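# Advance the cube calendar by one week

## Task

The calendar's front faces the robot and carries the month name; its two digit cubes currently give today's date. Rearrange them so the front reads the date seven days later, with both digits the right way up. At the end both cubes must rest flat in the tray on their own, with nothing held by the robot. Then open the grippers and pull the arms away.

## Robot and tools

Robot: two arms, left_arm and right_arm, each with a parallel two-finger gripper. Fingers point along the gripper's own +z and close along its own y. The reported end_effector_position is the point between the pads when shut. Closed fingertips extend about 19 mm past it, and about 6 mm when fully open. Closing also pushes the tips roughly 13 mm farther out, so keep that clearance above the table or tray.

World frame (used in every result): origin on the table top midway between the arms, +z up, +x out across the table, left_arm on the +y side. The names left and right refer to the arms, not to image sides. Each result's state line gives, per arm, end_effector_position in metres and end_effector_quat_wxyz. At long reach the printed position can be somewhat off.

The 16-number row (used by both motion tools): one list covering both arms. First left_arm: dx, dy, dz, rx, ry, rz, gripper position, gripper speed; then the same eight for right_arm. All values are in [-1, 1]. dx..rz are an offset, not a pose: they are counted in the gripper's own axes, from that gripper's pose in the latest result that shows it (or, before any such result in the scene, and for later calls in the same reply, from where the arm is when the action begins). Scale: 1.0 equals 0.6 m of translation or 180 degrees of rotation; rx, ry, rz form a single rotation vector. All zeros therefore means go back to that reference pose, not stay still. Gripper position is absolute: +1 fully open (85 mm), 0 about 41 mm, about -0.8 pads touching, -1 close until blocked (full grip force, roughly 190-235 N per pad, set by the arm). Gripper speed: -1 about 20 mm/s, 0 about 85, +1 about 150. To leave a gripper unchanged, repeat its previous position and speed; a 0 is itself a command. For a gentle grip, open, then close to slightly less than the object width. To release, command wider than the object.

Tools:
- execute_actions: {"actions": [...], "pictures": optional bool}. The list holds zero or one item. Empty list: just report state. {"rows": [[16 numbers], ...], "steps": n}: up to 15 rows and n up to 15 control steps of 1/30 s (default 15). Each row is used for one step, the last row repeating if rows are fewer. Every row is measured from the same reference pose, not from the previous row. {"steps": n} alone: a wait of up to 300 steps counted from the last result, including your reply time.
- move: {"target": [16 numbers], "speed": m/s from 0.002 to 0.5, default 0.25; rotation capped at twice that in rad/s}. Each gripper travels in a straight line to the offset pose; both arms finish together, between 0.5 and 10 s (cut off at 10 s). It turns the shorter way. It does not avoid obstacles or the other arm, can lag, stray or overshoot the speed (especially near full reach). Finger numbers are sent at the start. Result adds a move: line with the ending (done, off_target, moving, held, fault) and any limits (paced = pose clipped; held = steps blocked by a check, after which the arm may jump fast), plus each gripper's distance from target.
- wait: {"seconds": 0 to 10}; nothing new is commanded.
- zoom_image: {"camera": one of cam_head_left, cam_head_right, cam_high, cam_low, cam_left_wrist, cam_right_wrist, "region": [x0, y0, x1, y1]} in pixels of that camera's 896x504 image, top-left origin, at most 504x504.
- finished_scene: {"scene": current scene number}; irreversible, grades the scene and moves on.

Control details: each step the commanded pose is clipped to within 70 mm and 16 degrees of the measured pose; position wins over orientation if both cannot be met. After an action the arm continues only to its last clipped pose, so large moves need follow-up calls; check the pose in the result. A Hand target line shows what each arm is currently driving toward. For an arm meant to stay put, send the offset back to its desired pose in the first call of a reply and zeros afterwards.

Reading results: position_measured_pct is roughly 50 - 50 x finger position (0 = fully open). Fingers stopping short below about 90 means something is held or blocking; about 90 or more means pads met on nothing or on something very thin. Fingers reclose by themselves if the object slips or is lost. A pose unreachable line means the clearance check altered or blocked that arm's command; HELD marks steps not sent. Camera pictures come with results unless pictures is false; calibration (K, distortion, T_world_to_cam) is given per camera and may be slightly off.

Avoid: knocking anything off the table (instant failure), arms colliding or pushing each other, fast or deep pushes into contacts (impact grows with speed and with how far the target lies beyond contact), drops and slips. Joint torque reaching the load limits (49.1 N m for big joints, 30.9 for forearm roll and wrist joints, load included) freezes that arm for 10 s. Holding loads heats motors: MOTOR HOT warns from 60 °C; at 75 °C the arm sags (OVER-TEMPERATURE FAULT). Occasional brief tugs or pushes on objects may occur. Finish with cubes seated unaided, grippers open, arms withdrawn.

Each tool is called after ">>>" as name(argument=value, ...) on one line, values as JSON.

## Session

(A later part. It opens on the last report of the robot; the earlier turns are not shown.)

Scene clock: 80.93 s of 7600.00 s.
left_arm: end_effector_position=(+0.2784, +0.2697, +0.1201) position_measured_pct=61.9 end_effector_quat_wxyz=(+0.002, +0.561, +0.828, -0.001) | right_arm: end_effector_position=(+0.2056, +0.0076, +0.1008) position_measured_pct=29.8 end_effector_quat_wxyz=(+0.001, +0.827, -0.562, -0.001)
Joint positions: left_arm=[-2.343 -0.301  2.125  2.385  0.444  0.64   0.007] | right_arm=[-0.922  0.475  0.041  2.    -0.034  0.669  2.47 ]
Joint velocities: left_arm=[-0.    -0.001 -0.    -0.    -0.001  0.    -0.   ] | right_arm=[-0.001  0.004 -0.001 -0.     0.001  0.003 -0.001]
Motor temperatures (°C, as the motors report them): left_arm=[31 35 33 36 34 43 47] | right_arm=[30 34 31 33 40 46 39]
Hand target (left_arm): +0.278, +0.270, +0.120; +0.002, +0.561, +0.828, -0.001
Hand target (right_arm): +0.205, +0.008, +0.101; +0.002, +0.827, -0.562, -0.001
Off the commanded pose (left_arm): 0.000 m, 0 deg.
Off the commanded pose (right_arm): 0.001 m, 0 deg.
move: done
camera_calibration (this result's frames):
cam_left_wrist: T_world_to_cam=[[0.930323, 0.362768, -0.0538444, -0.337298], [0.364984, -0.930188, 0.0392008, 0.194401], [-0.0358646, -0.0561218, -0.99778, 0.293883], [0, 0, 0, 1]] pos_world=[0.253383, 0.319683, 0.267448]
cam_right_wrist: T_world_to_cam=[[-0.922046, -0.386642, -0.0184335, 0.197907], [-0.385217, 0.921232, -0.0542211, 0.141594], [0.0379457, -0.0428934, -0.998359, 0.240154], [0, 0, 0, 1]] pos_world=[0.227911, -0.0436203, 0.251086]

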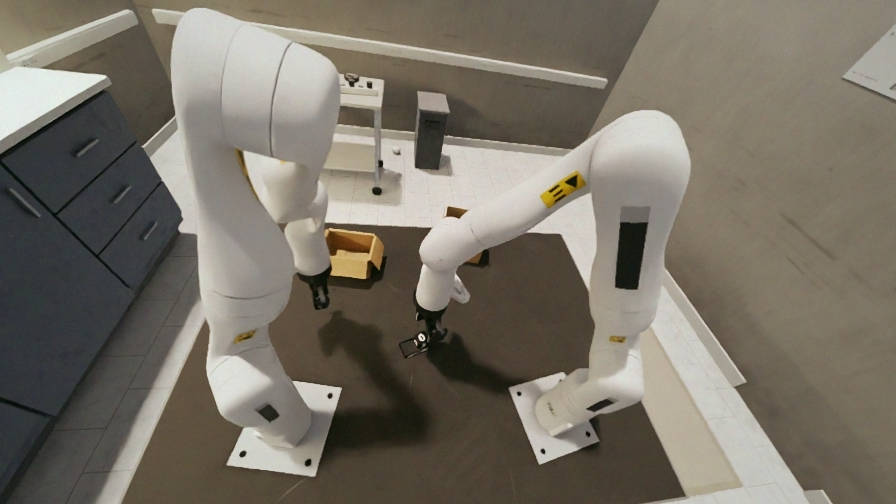

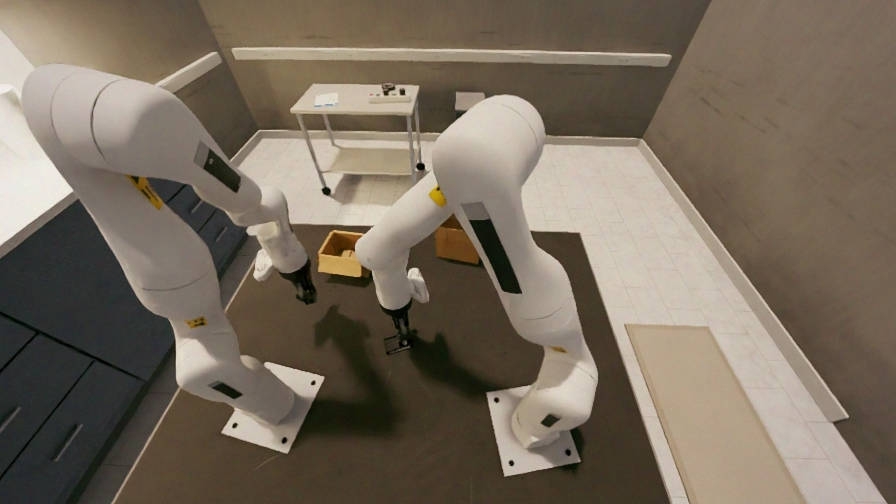

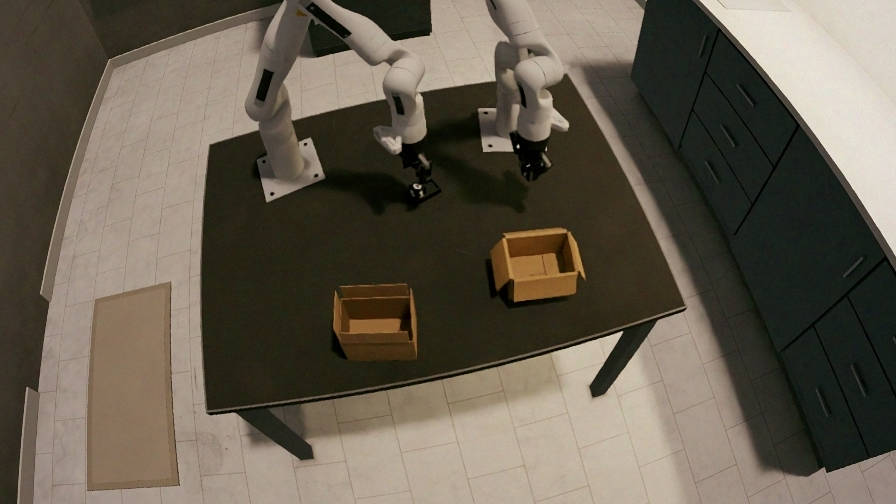

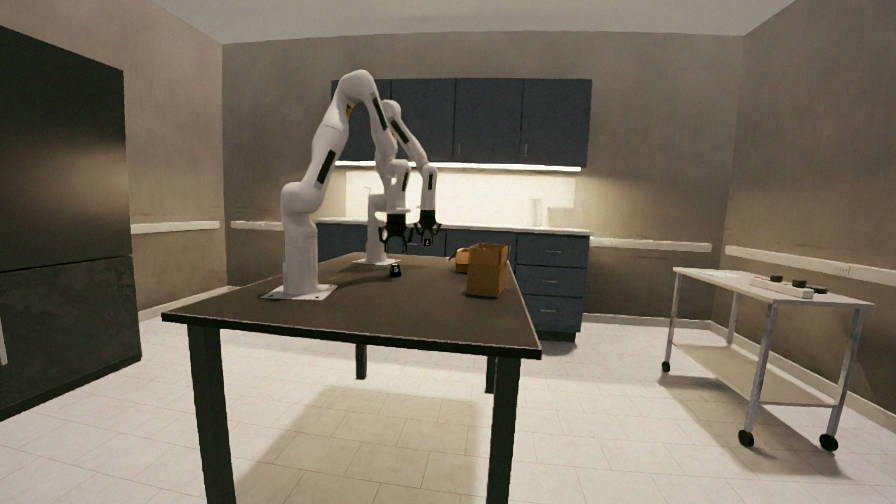

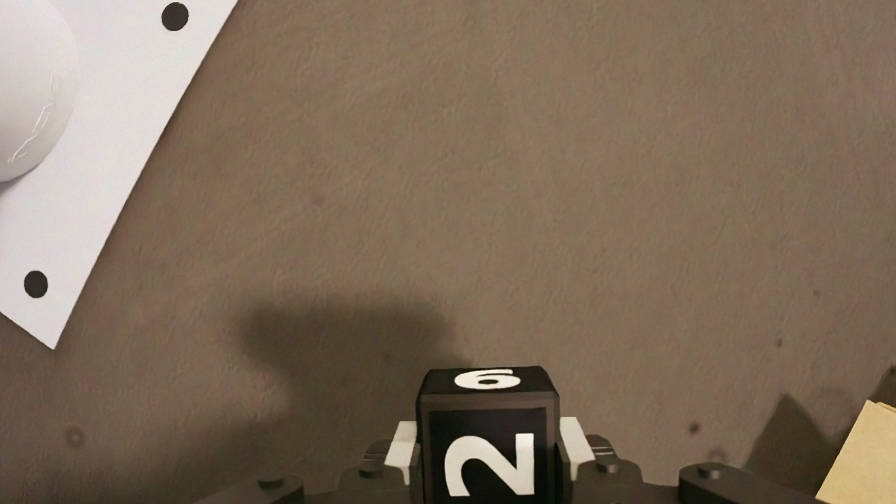

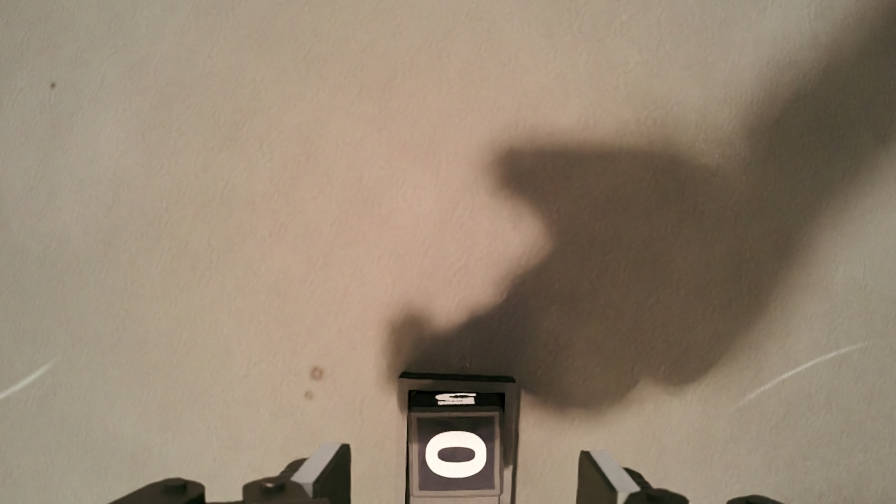

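>>> move(target=[0,0,0,0,0,0,-1,0,0,-0.003,0.107,0,0,0,0.4,0], speed=0.08)

>>> execute_actions(actions=[{"rows":[[0,0,0,0,0,0,-1,0,0,0,0,0,0,0,-1,0]],"steps":15}])

Scene clock: 85.13 s of 7600.00 s.
left_arm: end_effector_position=(+0.2784, +0.2697, +0.1201) position_measured_pct=61.9 end_effector_quat_wxyz=(+0.002, +0.561, +0.828, -0.001) | right_arm: end_effector_position=(+0.2069, +0.0086, +0.0367) position_measured_pct=29.8 end_effector_quat_wxyz=(+0.001, +0.827, -0.562, -0.001)
Joint positions: left_arm=[-2.343 -0.301  2.125  2.385  0.444  0.64   0.007] | right_arm=[-0.91   0.62   0.028  2.047 -0.042  0.477  2.479]
Joint velocities: left_arm=[ 0.001 -0.001 -0.    -0.002 -0.    -0.002  0.001] | right_arm=[ 0.001  0.007  0.     0.    -0.    -0.     0.   ]
Motor temperatures (°C, as the motors report them): left_arm=[31 35 33 36 34 43 47] | right_arm=[30 34 31 33 40 46 39]
Hand target (left_arm): +0.278, +0.270, +0.120; +0.002, +0.561, +0.828, -0.001
Hand target (right_arm): +0.207, +0.008, +0.036; +0.001, +0.827, -0.562, -0.001
Off the commanded pose (left_arm): 0.000 m, 0 deg.
Off the commanded pose (right_arm): 0.000 m, 0 deg.
After step 90, 0.13 s passed at rest.
move: done
camera_calibration (this result's frames):
cam_left_wrist: T_world_to_cam=[[0.930323, 0.362768, -0.0538416, -0.3373], [0.364984, -0.930188, 0.0392012, 0.1944], [-0.0358619, -0.0561211, -0.99778, 0.293882], [0, 0, 0, 1]] pos_world=[0.253384, 0.319683, 0.267448]
cam_right_wrist: T_world_to_cam=[[-0.921803, -0.3872, -0.0188734, 0.198236], [-0.38578, 0.921033, -0.0535868, 0.13782], [0.0381319, -0.0421155, -0.998385, 0.176118], [0, 0, 0, 1]] pos_world=[0.229187, -0.0427625, 0.18696]

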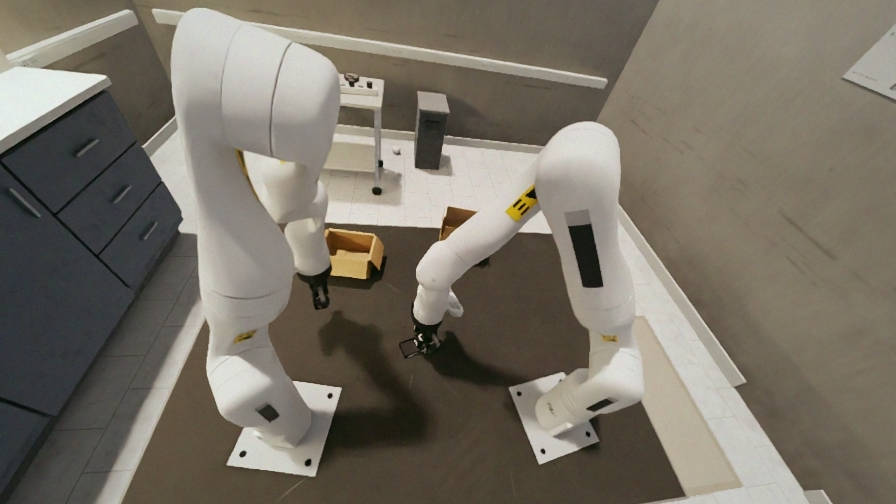

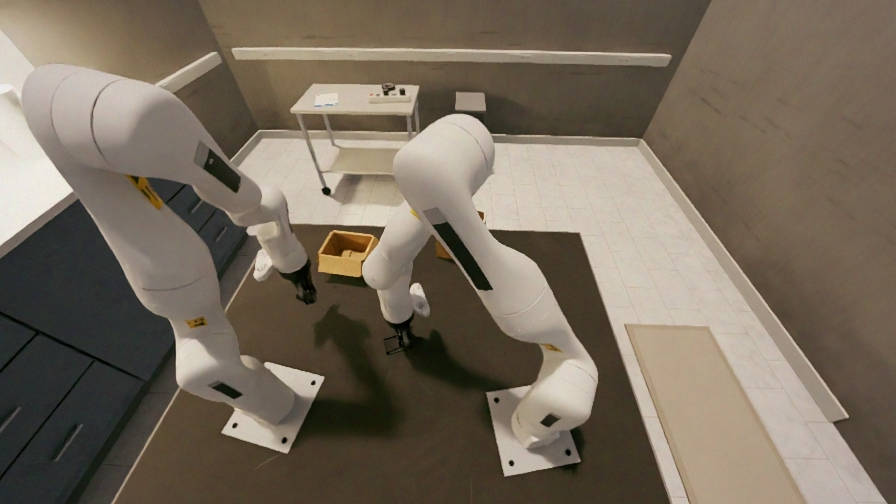

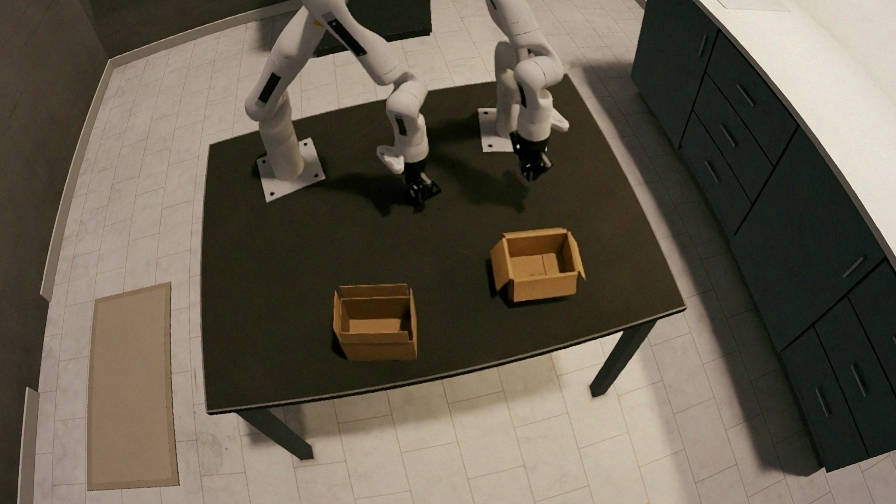

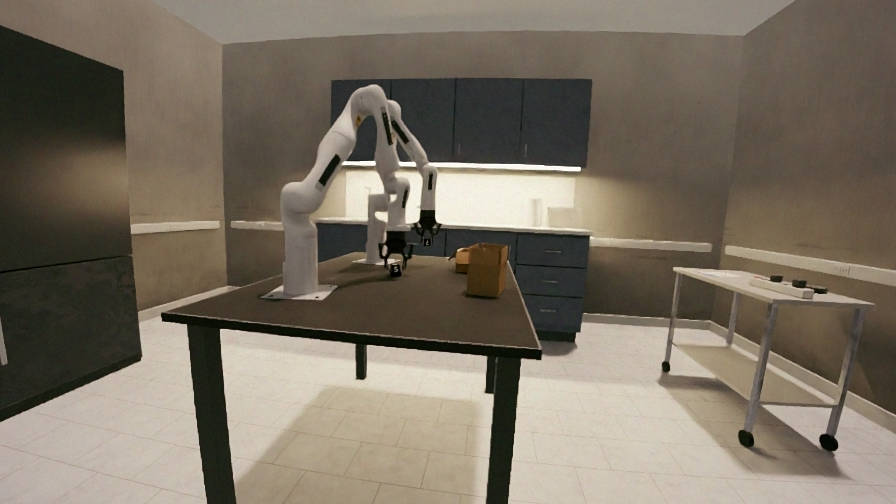

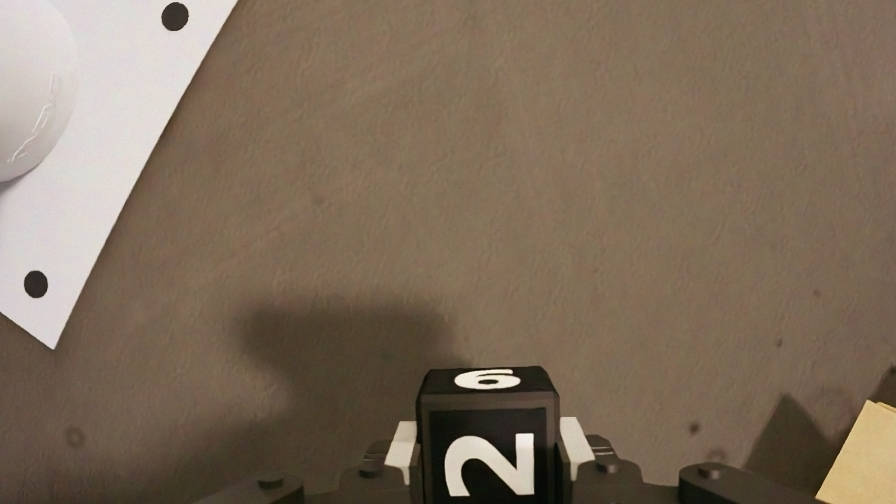

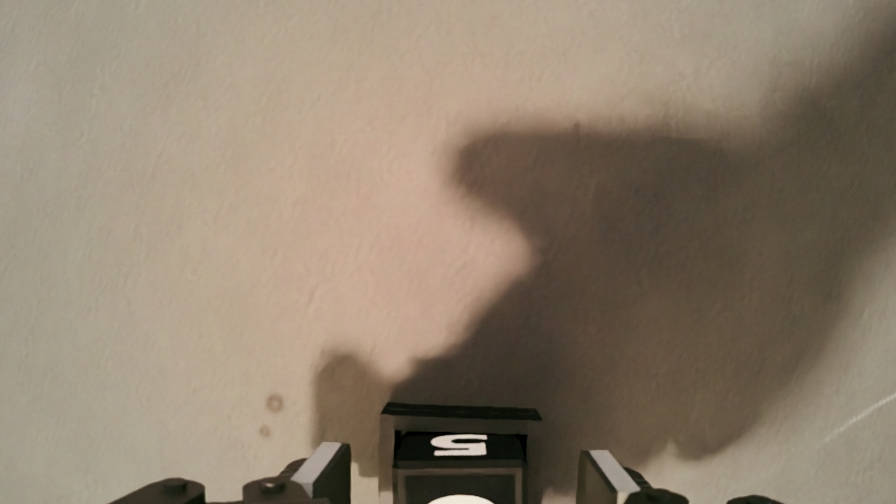

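Scene clock: 85.63 s of 7600.00 s.
left_arm: end_effector_position=(+0.2784, +0.2697, +0.1201) position_measured_pct=61.9 end_effector_quat_wxyz=(+0.002, +0.561, +0.828, -0.001) | right_arm: end_effector_position=(+0.2069, +0.0087, +0.0372) position_measured_pct=62.3 end_effector_quat_wxyz=(+0.001, +0.827, -0.562, -0.001)
Joint positions: left_arm=[-2.343 -0.301  2.125  2.385  0.444  0.64   0.007] | right_arm=[-0.91   0.619  0.028  2.047 -0.042  0.478  2.479]
Joint velocities: left_arm=[ 0.    -0.    -0.     0.001 -0.001 -0.    -0.   ] | right_arm=[ 0.     0.    -0.     0.001  0.    -0.006 -0.   ]
Motor temperatures (°C, as the motors report them): left_arm=[31 35 33 36 34 43 47] | right_arm=[30 34 31 33 40 46 39]
Hand target (left_arm): +0.278, +0.270, +0.120; +0.002, +0.561, +0.828, -0.001
Hand target (right_arm): +0.207, +0.009, +0.037; +0.001, +0.827, -0.562, -0.001
Off the commanded pose (left_arm): 0.000 m, 0 deg.
Off the commanded pose (right_arm): 0.001 m, 0 deg.
Steps of this call (steps 1 to 15: all 15 steps of this action). Readings (end_effector_position | what the end effector reports):
1: left_arm (+0.2784, +0.2697, +0.1201) | right_arm (+0.2069, +0.0086, +0.0367) | left_arm position_measured_pct=61.9 | right_arm position_measured_pct=29.8
2: left_arm (+0.2784, +0.2697, +0.1201) | right_arm (+0.2069, +0.0087, +0.0368) | left_arm position_measured_pct=61.9 | right_arm position_measured_pct=30.6
4: left_arm (+0.2784, +0.2697, +0.1201) | right_arm (+0.2069, +0.0086, +0.0368) | left_arm position_measured_pct=61.9 | right_arm position_measured_pct=34.5
8: left_arm (+0.2784, +0.2697, +0.1201) | right_arm (+0.2069, +0.0086, +0.0367) | left_arm position_measured_pct=61.9 | right_arm position_measured_pct=46.0
15: the state above
camera_calibration (this result's frames):
cam_left_wrist: T_world_to_cam=[[0.930323, 0.362768, -0.0538388, -0.337302], [0.364984, -0.930188, 0.0392013, 0.1944], [-0.0358593, -0.0561202, -0.99778, 0.293881], [0, 0, 0, 1]] pos_world=[0.253385, 0.319683, 0.267448]
cam_right_wrist: T_world_to_cam=[[-0.921816, -0.387142, -0.0193664, 0.19837], [-0.385718, 0.921084, -0.0531635, 0.137753], [0.0384199, -0.041537, -0.998398, 0.176562], [0, 0, 0, 1]] pos_world=[0.229212, -0.042751, 0.187444]

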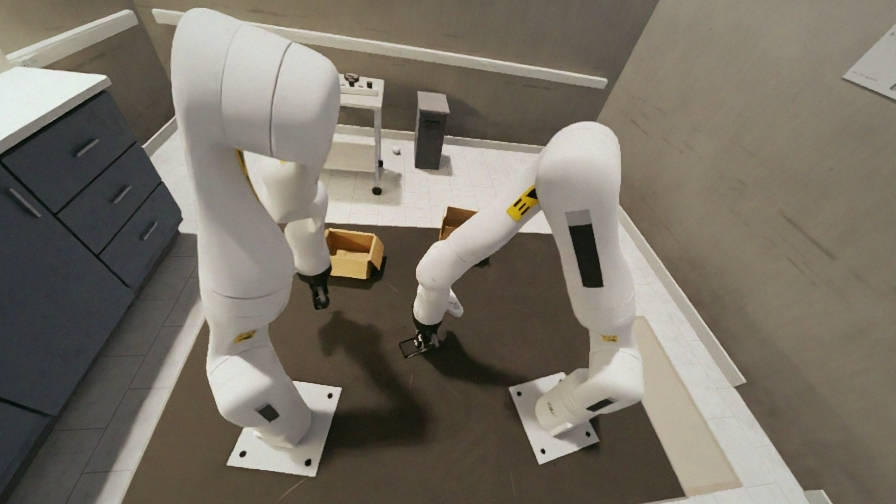

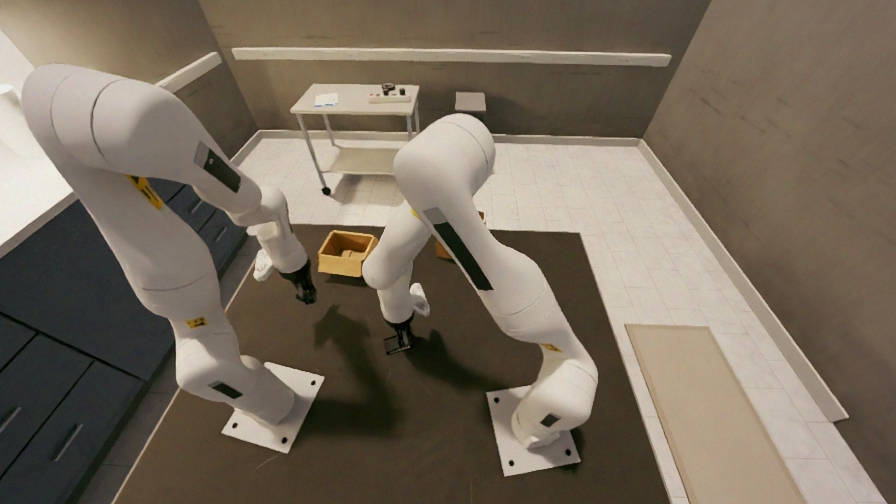

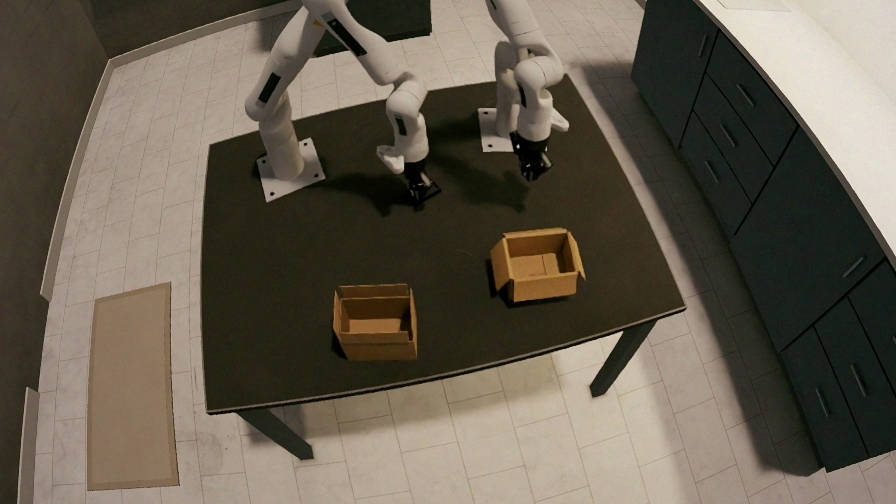

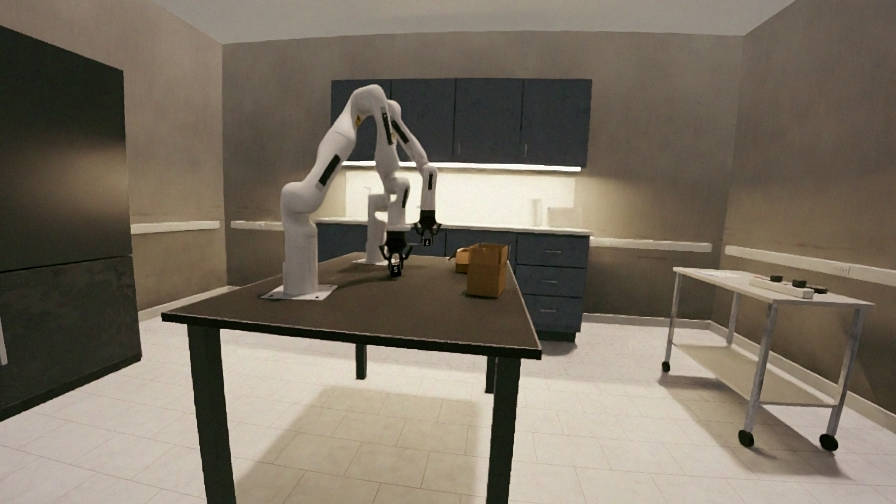

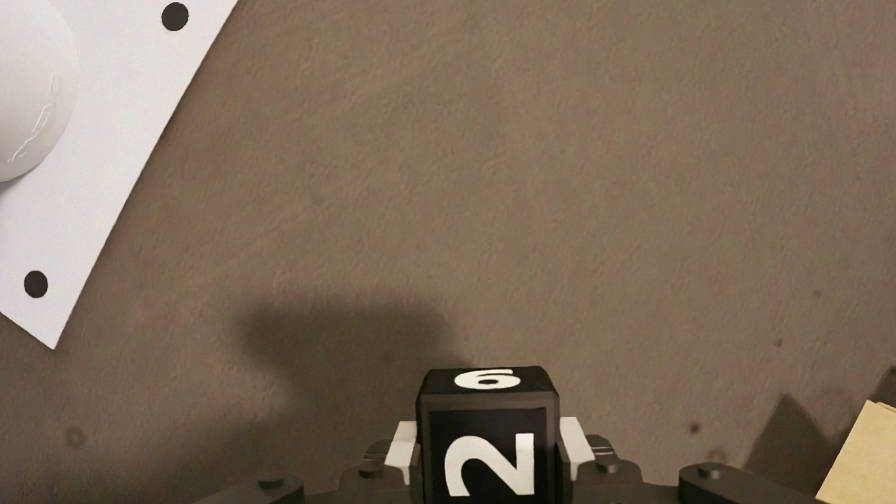

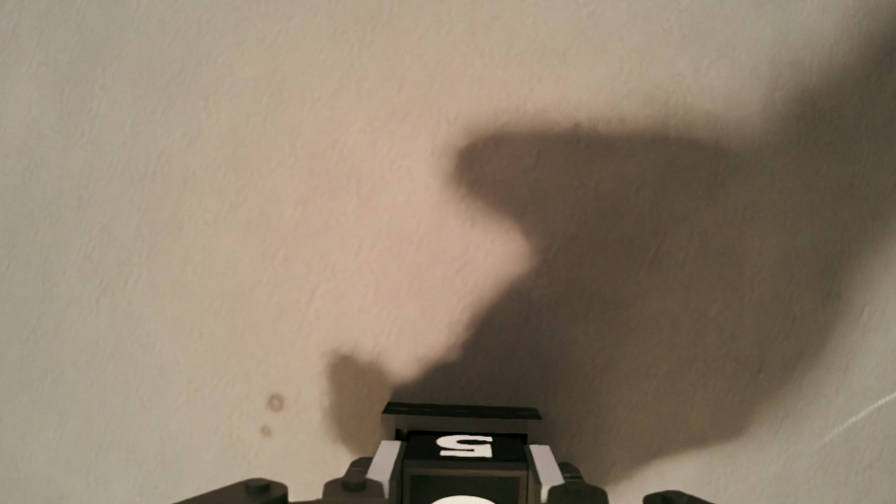

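>>> move(target=[0,0,0,0,0,0,-1,0,0,0,-0.09,0,0,0,-1,0], speed=0.15)

>>> move(target=[0,0,0,0,0,0,-1,0,-0.0575,0,0,0,0,0.995,-1,0], speed=0.5)

Scene clock: 89.47 s of 7600.00 s.
left_arm: end_effector_position=(+0.2784, +0.2697, +0.1201) position_measured_pct=61.9 end_effector_quat_wxyz=(+0.002, +0.561, +0.828, -0.001) | right_arm: end_effector_position=(+0.2073, +0.0084, +0.0911) position_measured_pct=62.3 end_effector_quat_wxyz=(+0.001, +0.827, -0.562, -0.001)
Joint positions: left_arm=[-2.343 -0.301  2.125  2.385  0.444  0.64   0.007] | right_arm=[-0.917  0.498  0.039  2.006 -0.036  0.641  2.474]
Joint velocities: left_arm=[-0.     0.001  0.    -0.    -0.002  0.    -0.   ] | right_arm=[-0.001 -0.006 -0.    -0.     0.     0.001 -0.   ]
Motor temperatures (°C, as the motors report them): left_arm=[31 35 33 36 34 43 47] | right_arm=[30 34 31 33 40 46 39]
Hand target (left_arm): +0.278, +0.270, +0.120; +0.002, +0.561, +0.828, -0.001
Hand target (right_arm): +0.207, +0.009, +0.091; +0.001, +0.827, -0.562, -0.001
Off the commanded pose (left_arm): 0.000 m, 0 deg.
Off the commanded pose (right_arm): 0.000 m, 0 deg.
After step 90, 0.07 s passed at rest.
move: done
camera_calibration (this result's frames):
cam_left_wrist: T_world_to_cam=[[0.930323, 0.362768, -0.053836, -0.337303], [0.364984, -0.930188, 0.0392016, 0.1944], [-0.0358566, -0.0561194, -0.99778, 0.293881], [0, 0, 0, 1]] pos_world=[0.253386, 0.319683, 0.267449]
cam_right_wrist: T_world_to_cam=[[-0.922018, -0.386682, -0.0189678, 0.199599], [-0.385252, 0.921245, -0.0537371, 0.140966], [0.0382532, -0.0422392, -0.998375, 0.230371], [0, 0, 0, 1]] pos_world=[0.229529, -0.042952, 0.241358]

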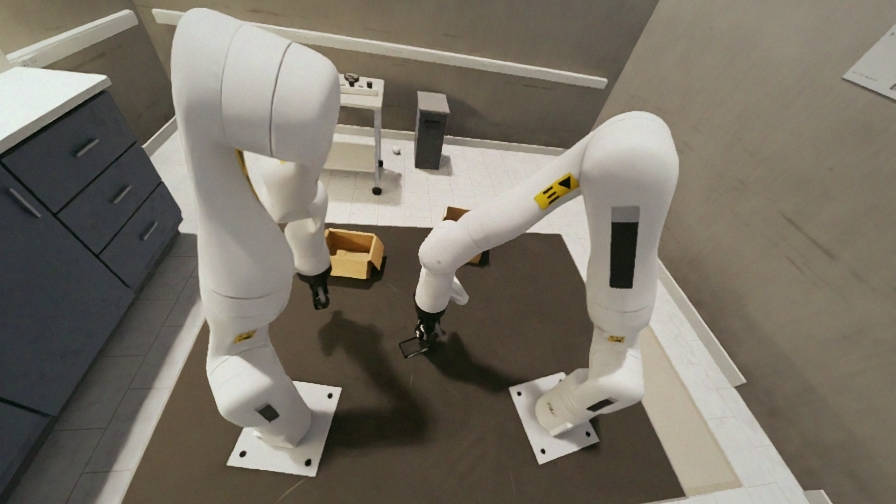

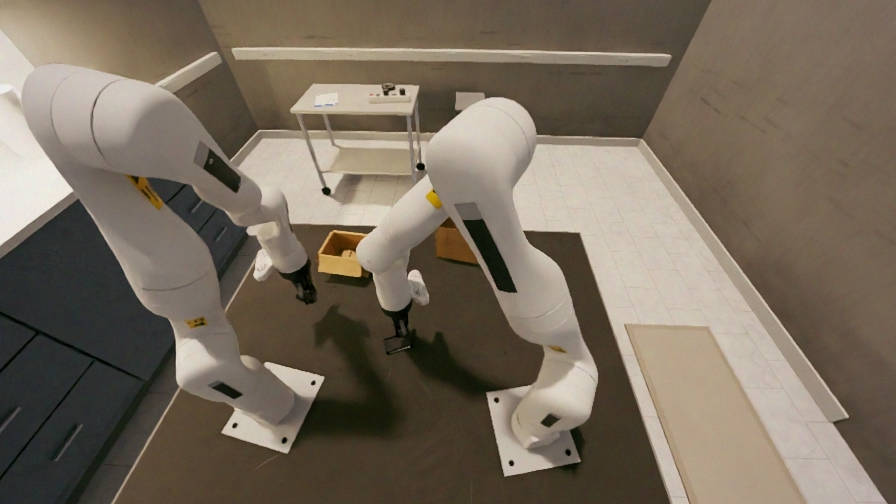

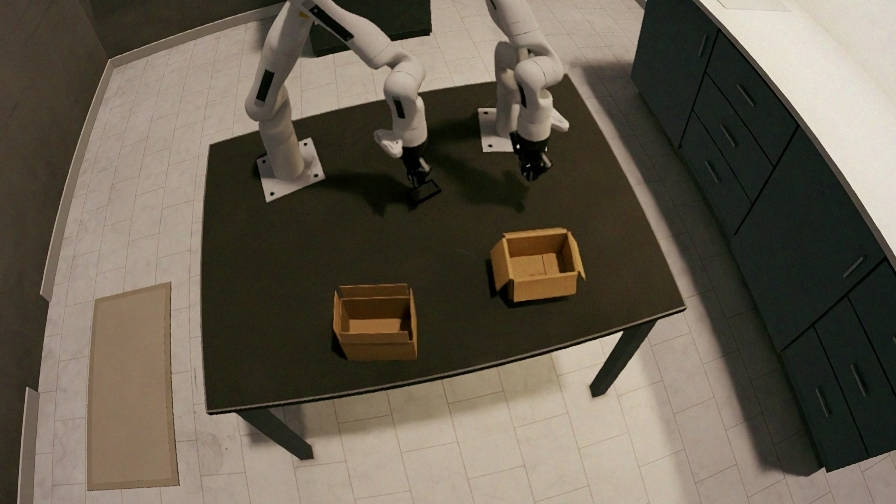

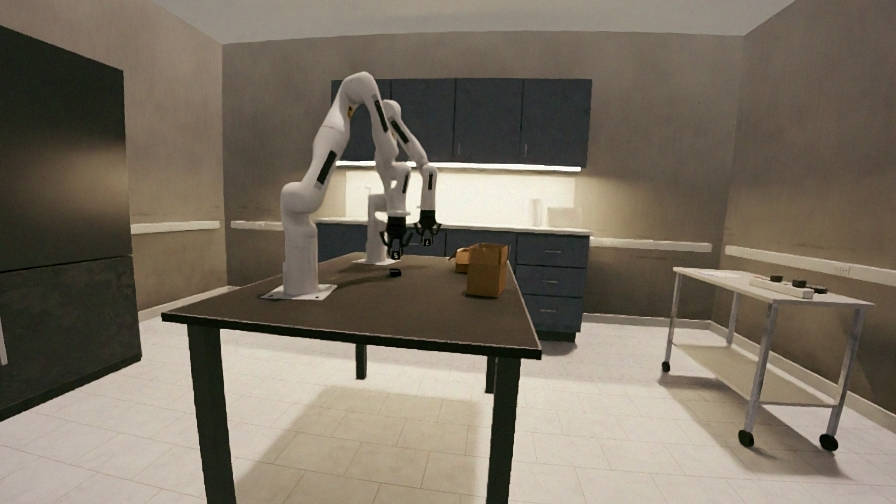

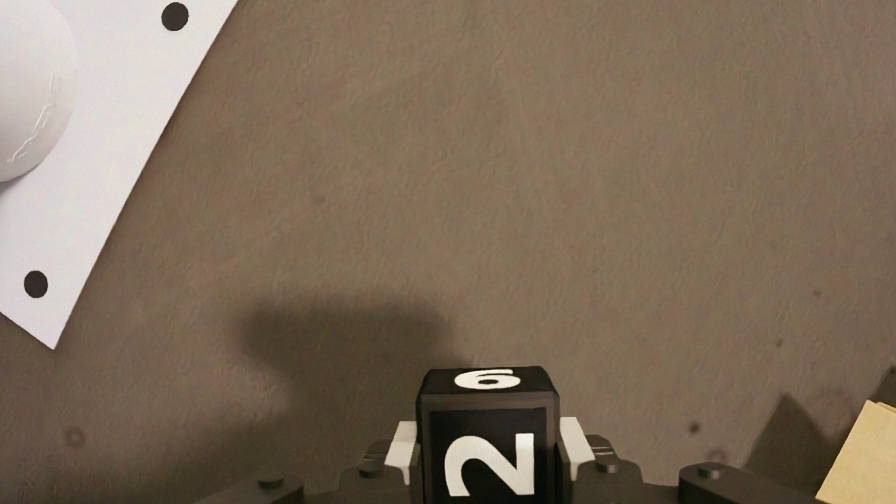

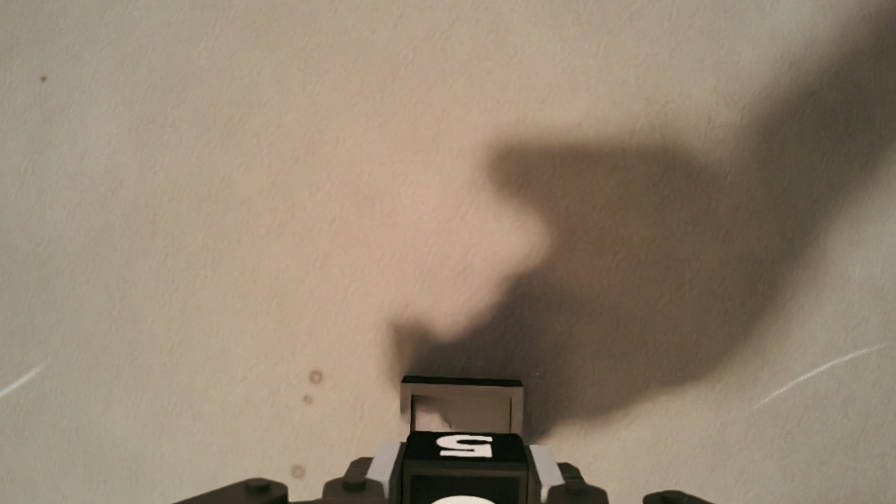

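Scene clock: 93.03 s of 7600.00 s.
left_arm: end_effector_position=(+0.2784, +0.2697, +0.1201) position_measured_pct=61.9 end_effector_quat_wxyz=(+0.002, +0.561, +0.828, -0.001) | right_arm: end_effector_position=(+0.1942, +0.0406, +0.0918) position_measured_pct=62.3 end_effector_quat_wxyz=(-0.002, +0.555, +0.832, -0.001)
Joint positions: left_arm=[-2.343 -0.301  2.125  2.385  0.444  0.64   0.007] | right_arm=[-1.546  0.714  0.908  1.955 -0.756  0.858 -0.019]
Joint velocities: left_arm=[-0.    -0.     0.     0.002  0.001 -0.001  0.001] | right_arm=[-0.004  0.003 -0.005 -0.     0.003 -0.001 -0.003]
Motor temperatures (°C, as the motors report them): left_arm=[31 35 33 36 34 43 47] | right_arm=[30 34 31 33 40 46 39]
Hand target (left_arm): +0.278, +0.270, +0.120; +0.002, +0.561, +0.828, -0.001
Hand target (right_arm): +0.194, +0.041, +0.092; -0.001, +0.555, +0.832, -0.001
Off the commanded pose (left_arm): 0.000 m, 0 deg.
Off the commanded pose (right_arm): 0.001 m, 0 deg.
move: done
camera_calibration (this result's frames):
cam_left_wrist: T_world_to_cam=[[0.930323, 0.362767, -0.0538334, -0.337305], [0.364983, -0.930188, 0.0392016, 0.194399], [-0.0358541, -0.0561184, -0.99778, 0.29388], [0, 0, 0, 1]] pos_world=[0.253387, 0.319683, 0.267449]
cam_right_wrist: T_world_to_cam=[[0.915294, 0.401982, -0.0254342, -0.188239], [0.400163, -0.914714, -0.0562743, 0.0285121], [-0.0458863, 0.0413297, -0.998091, 0.245885], [0, 0, 0, 1]] pos_world=[0.172167, 0.0915866, 0.242232]

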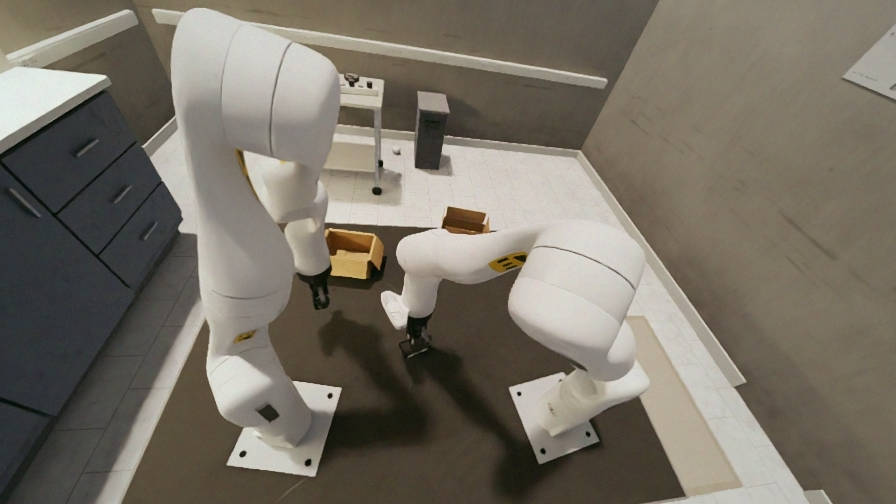

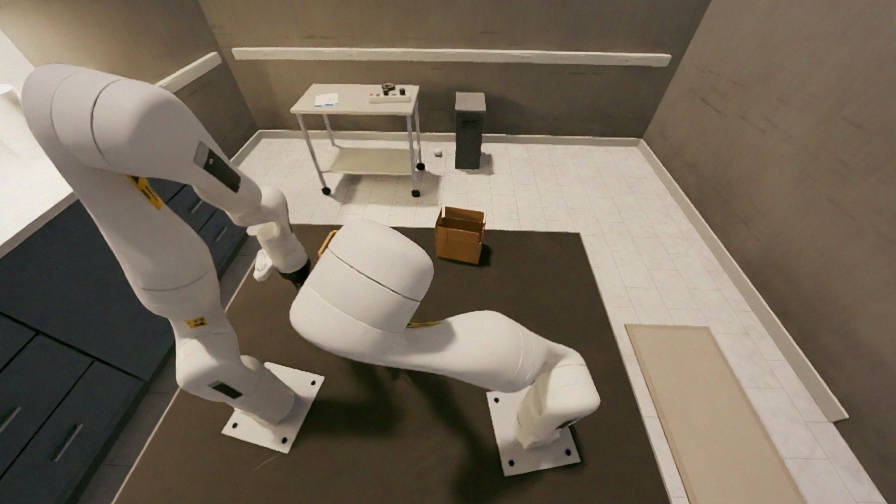

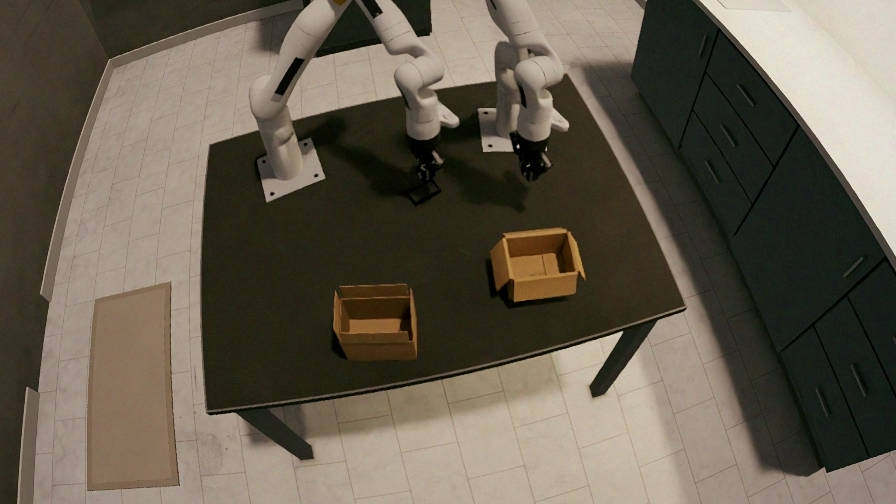

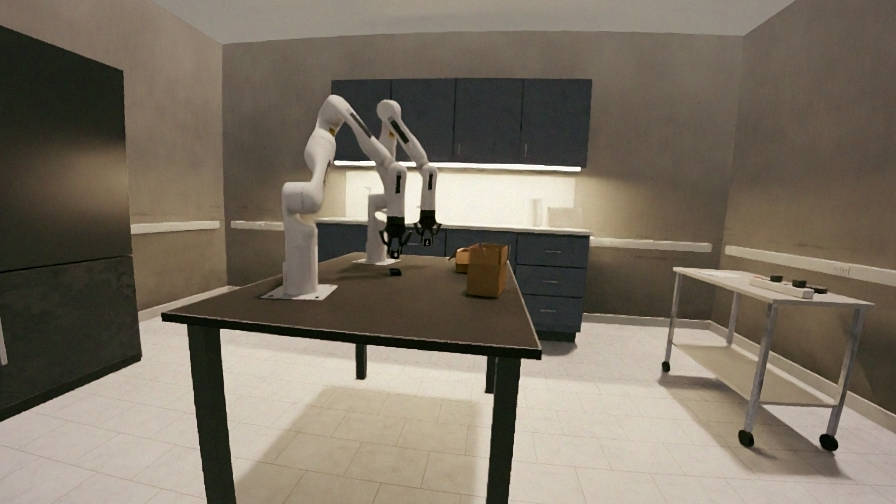

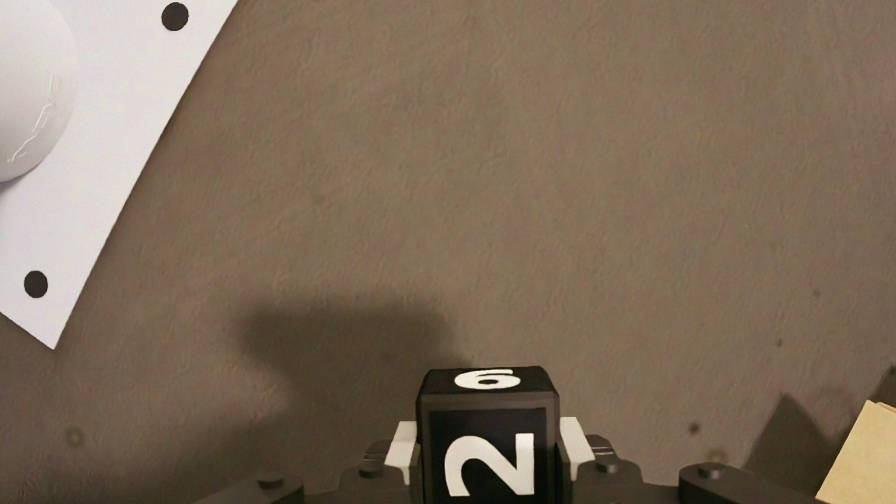

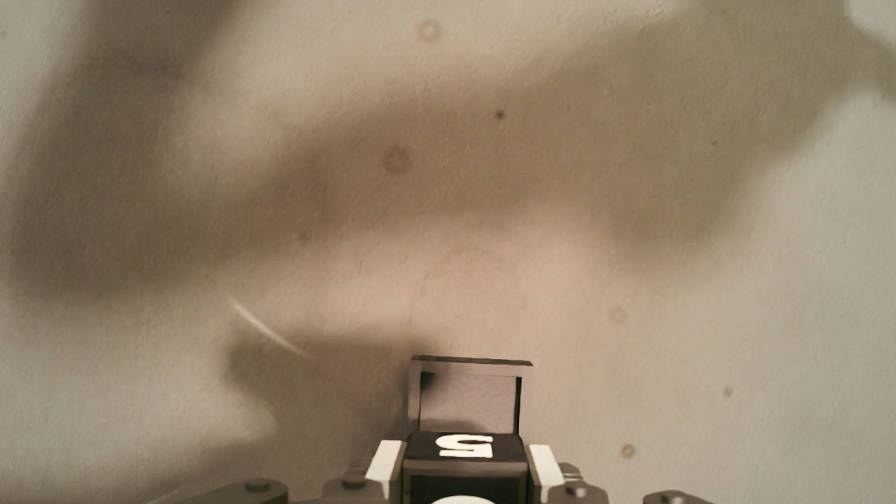

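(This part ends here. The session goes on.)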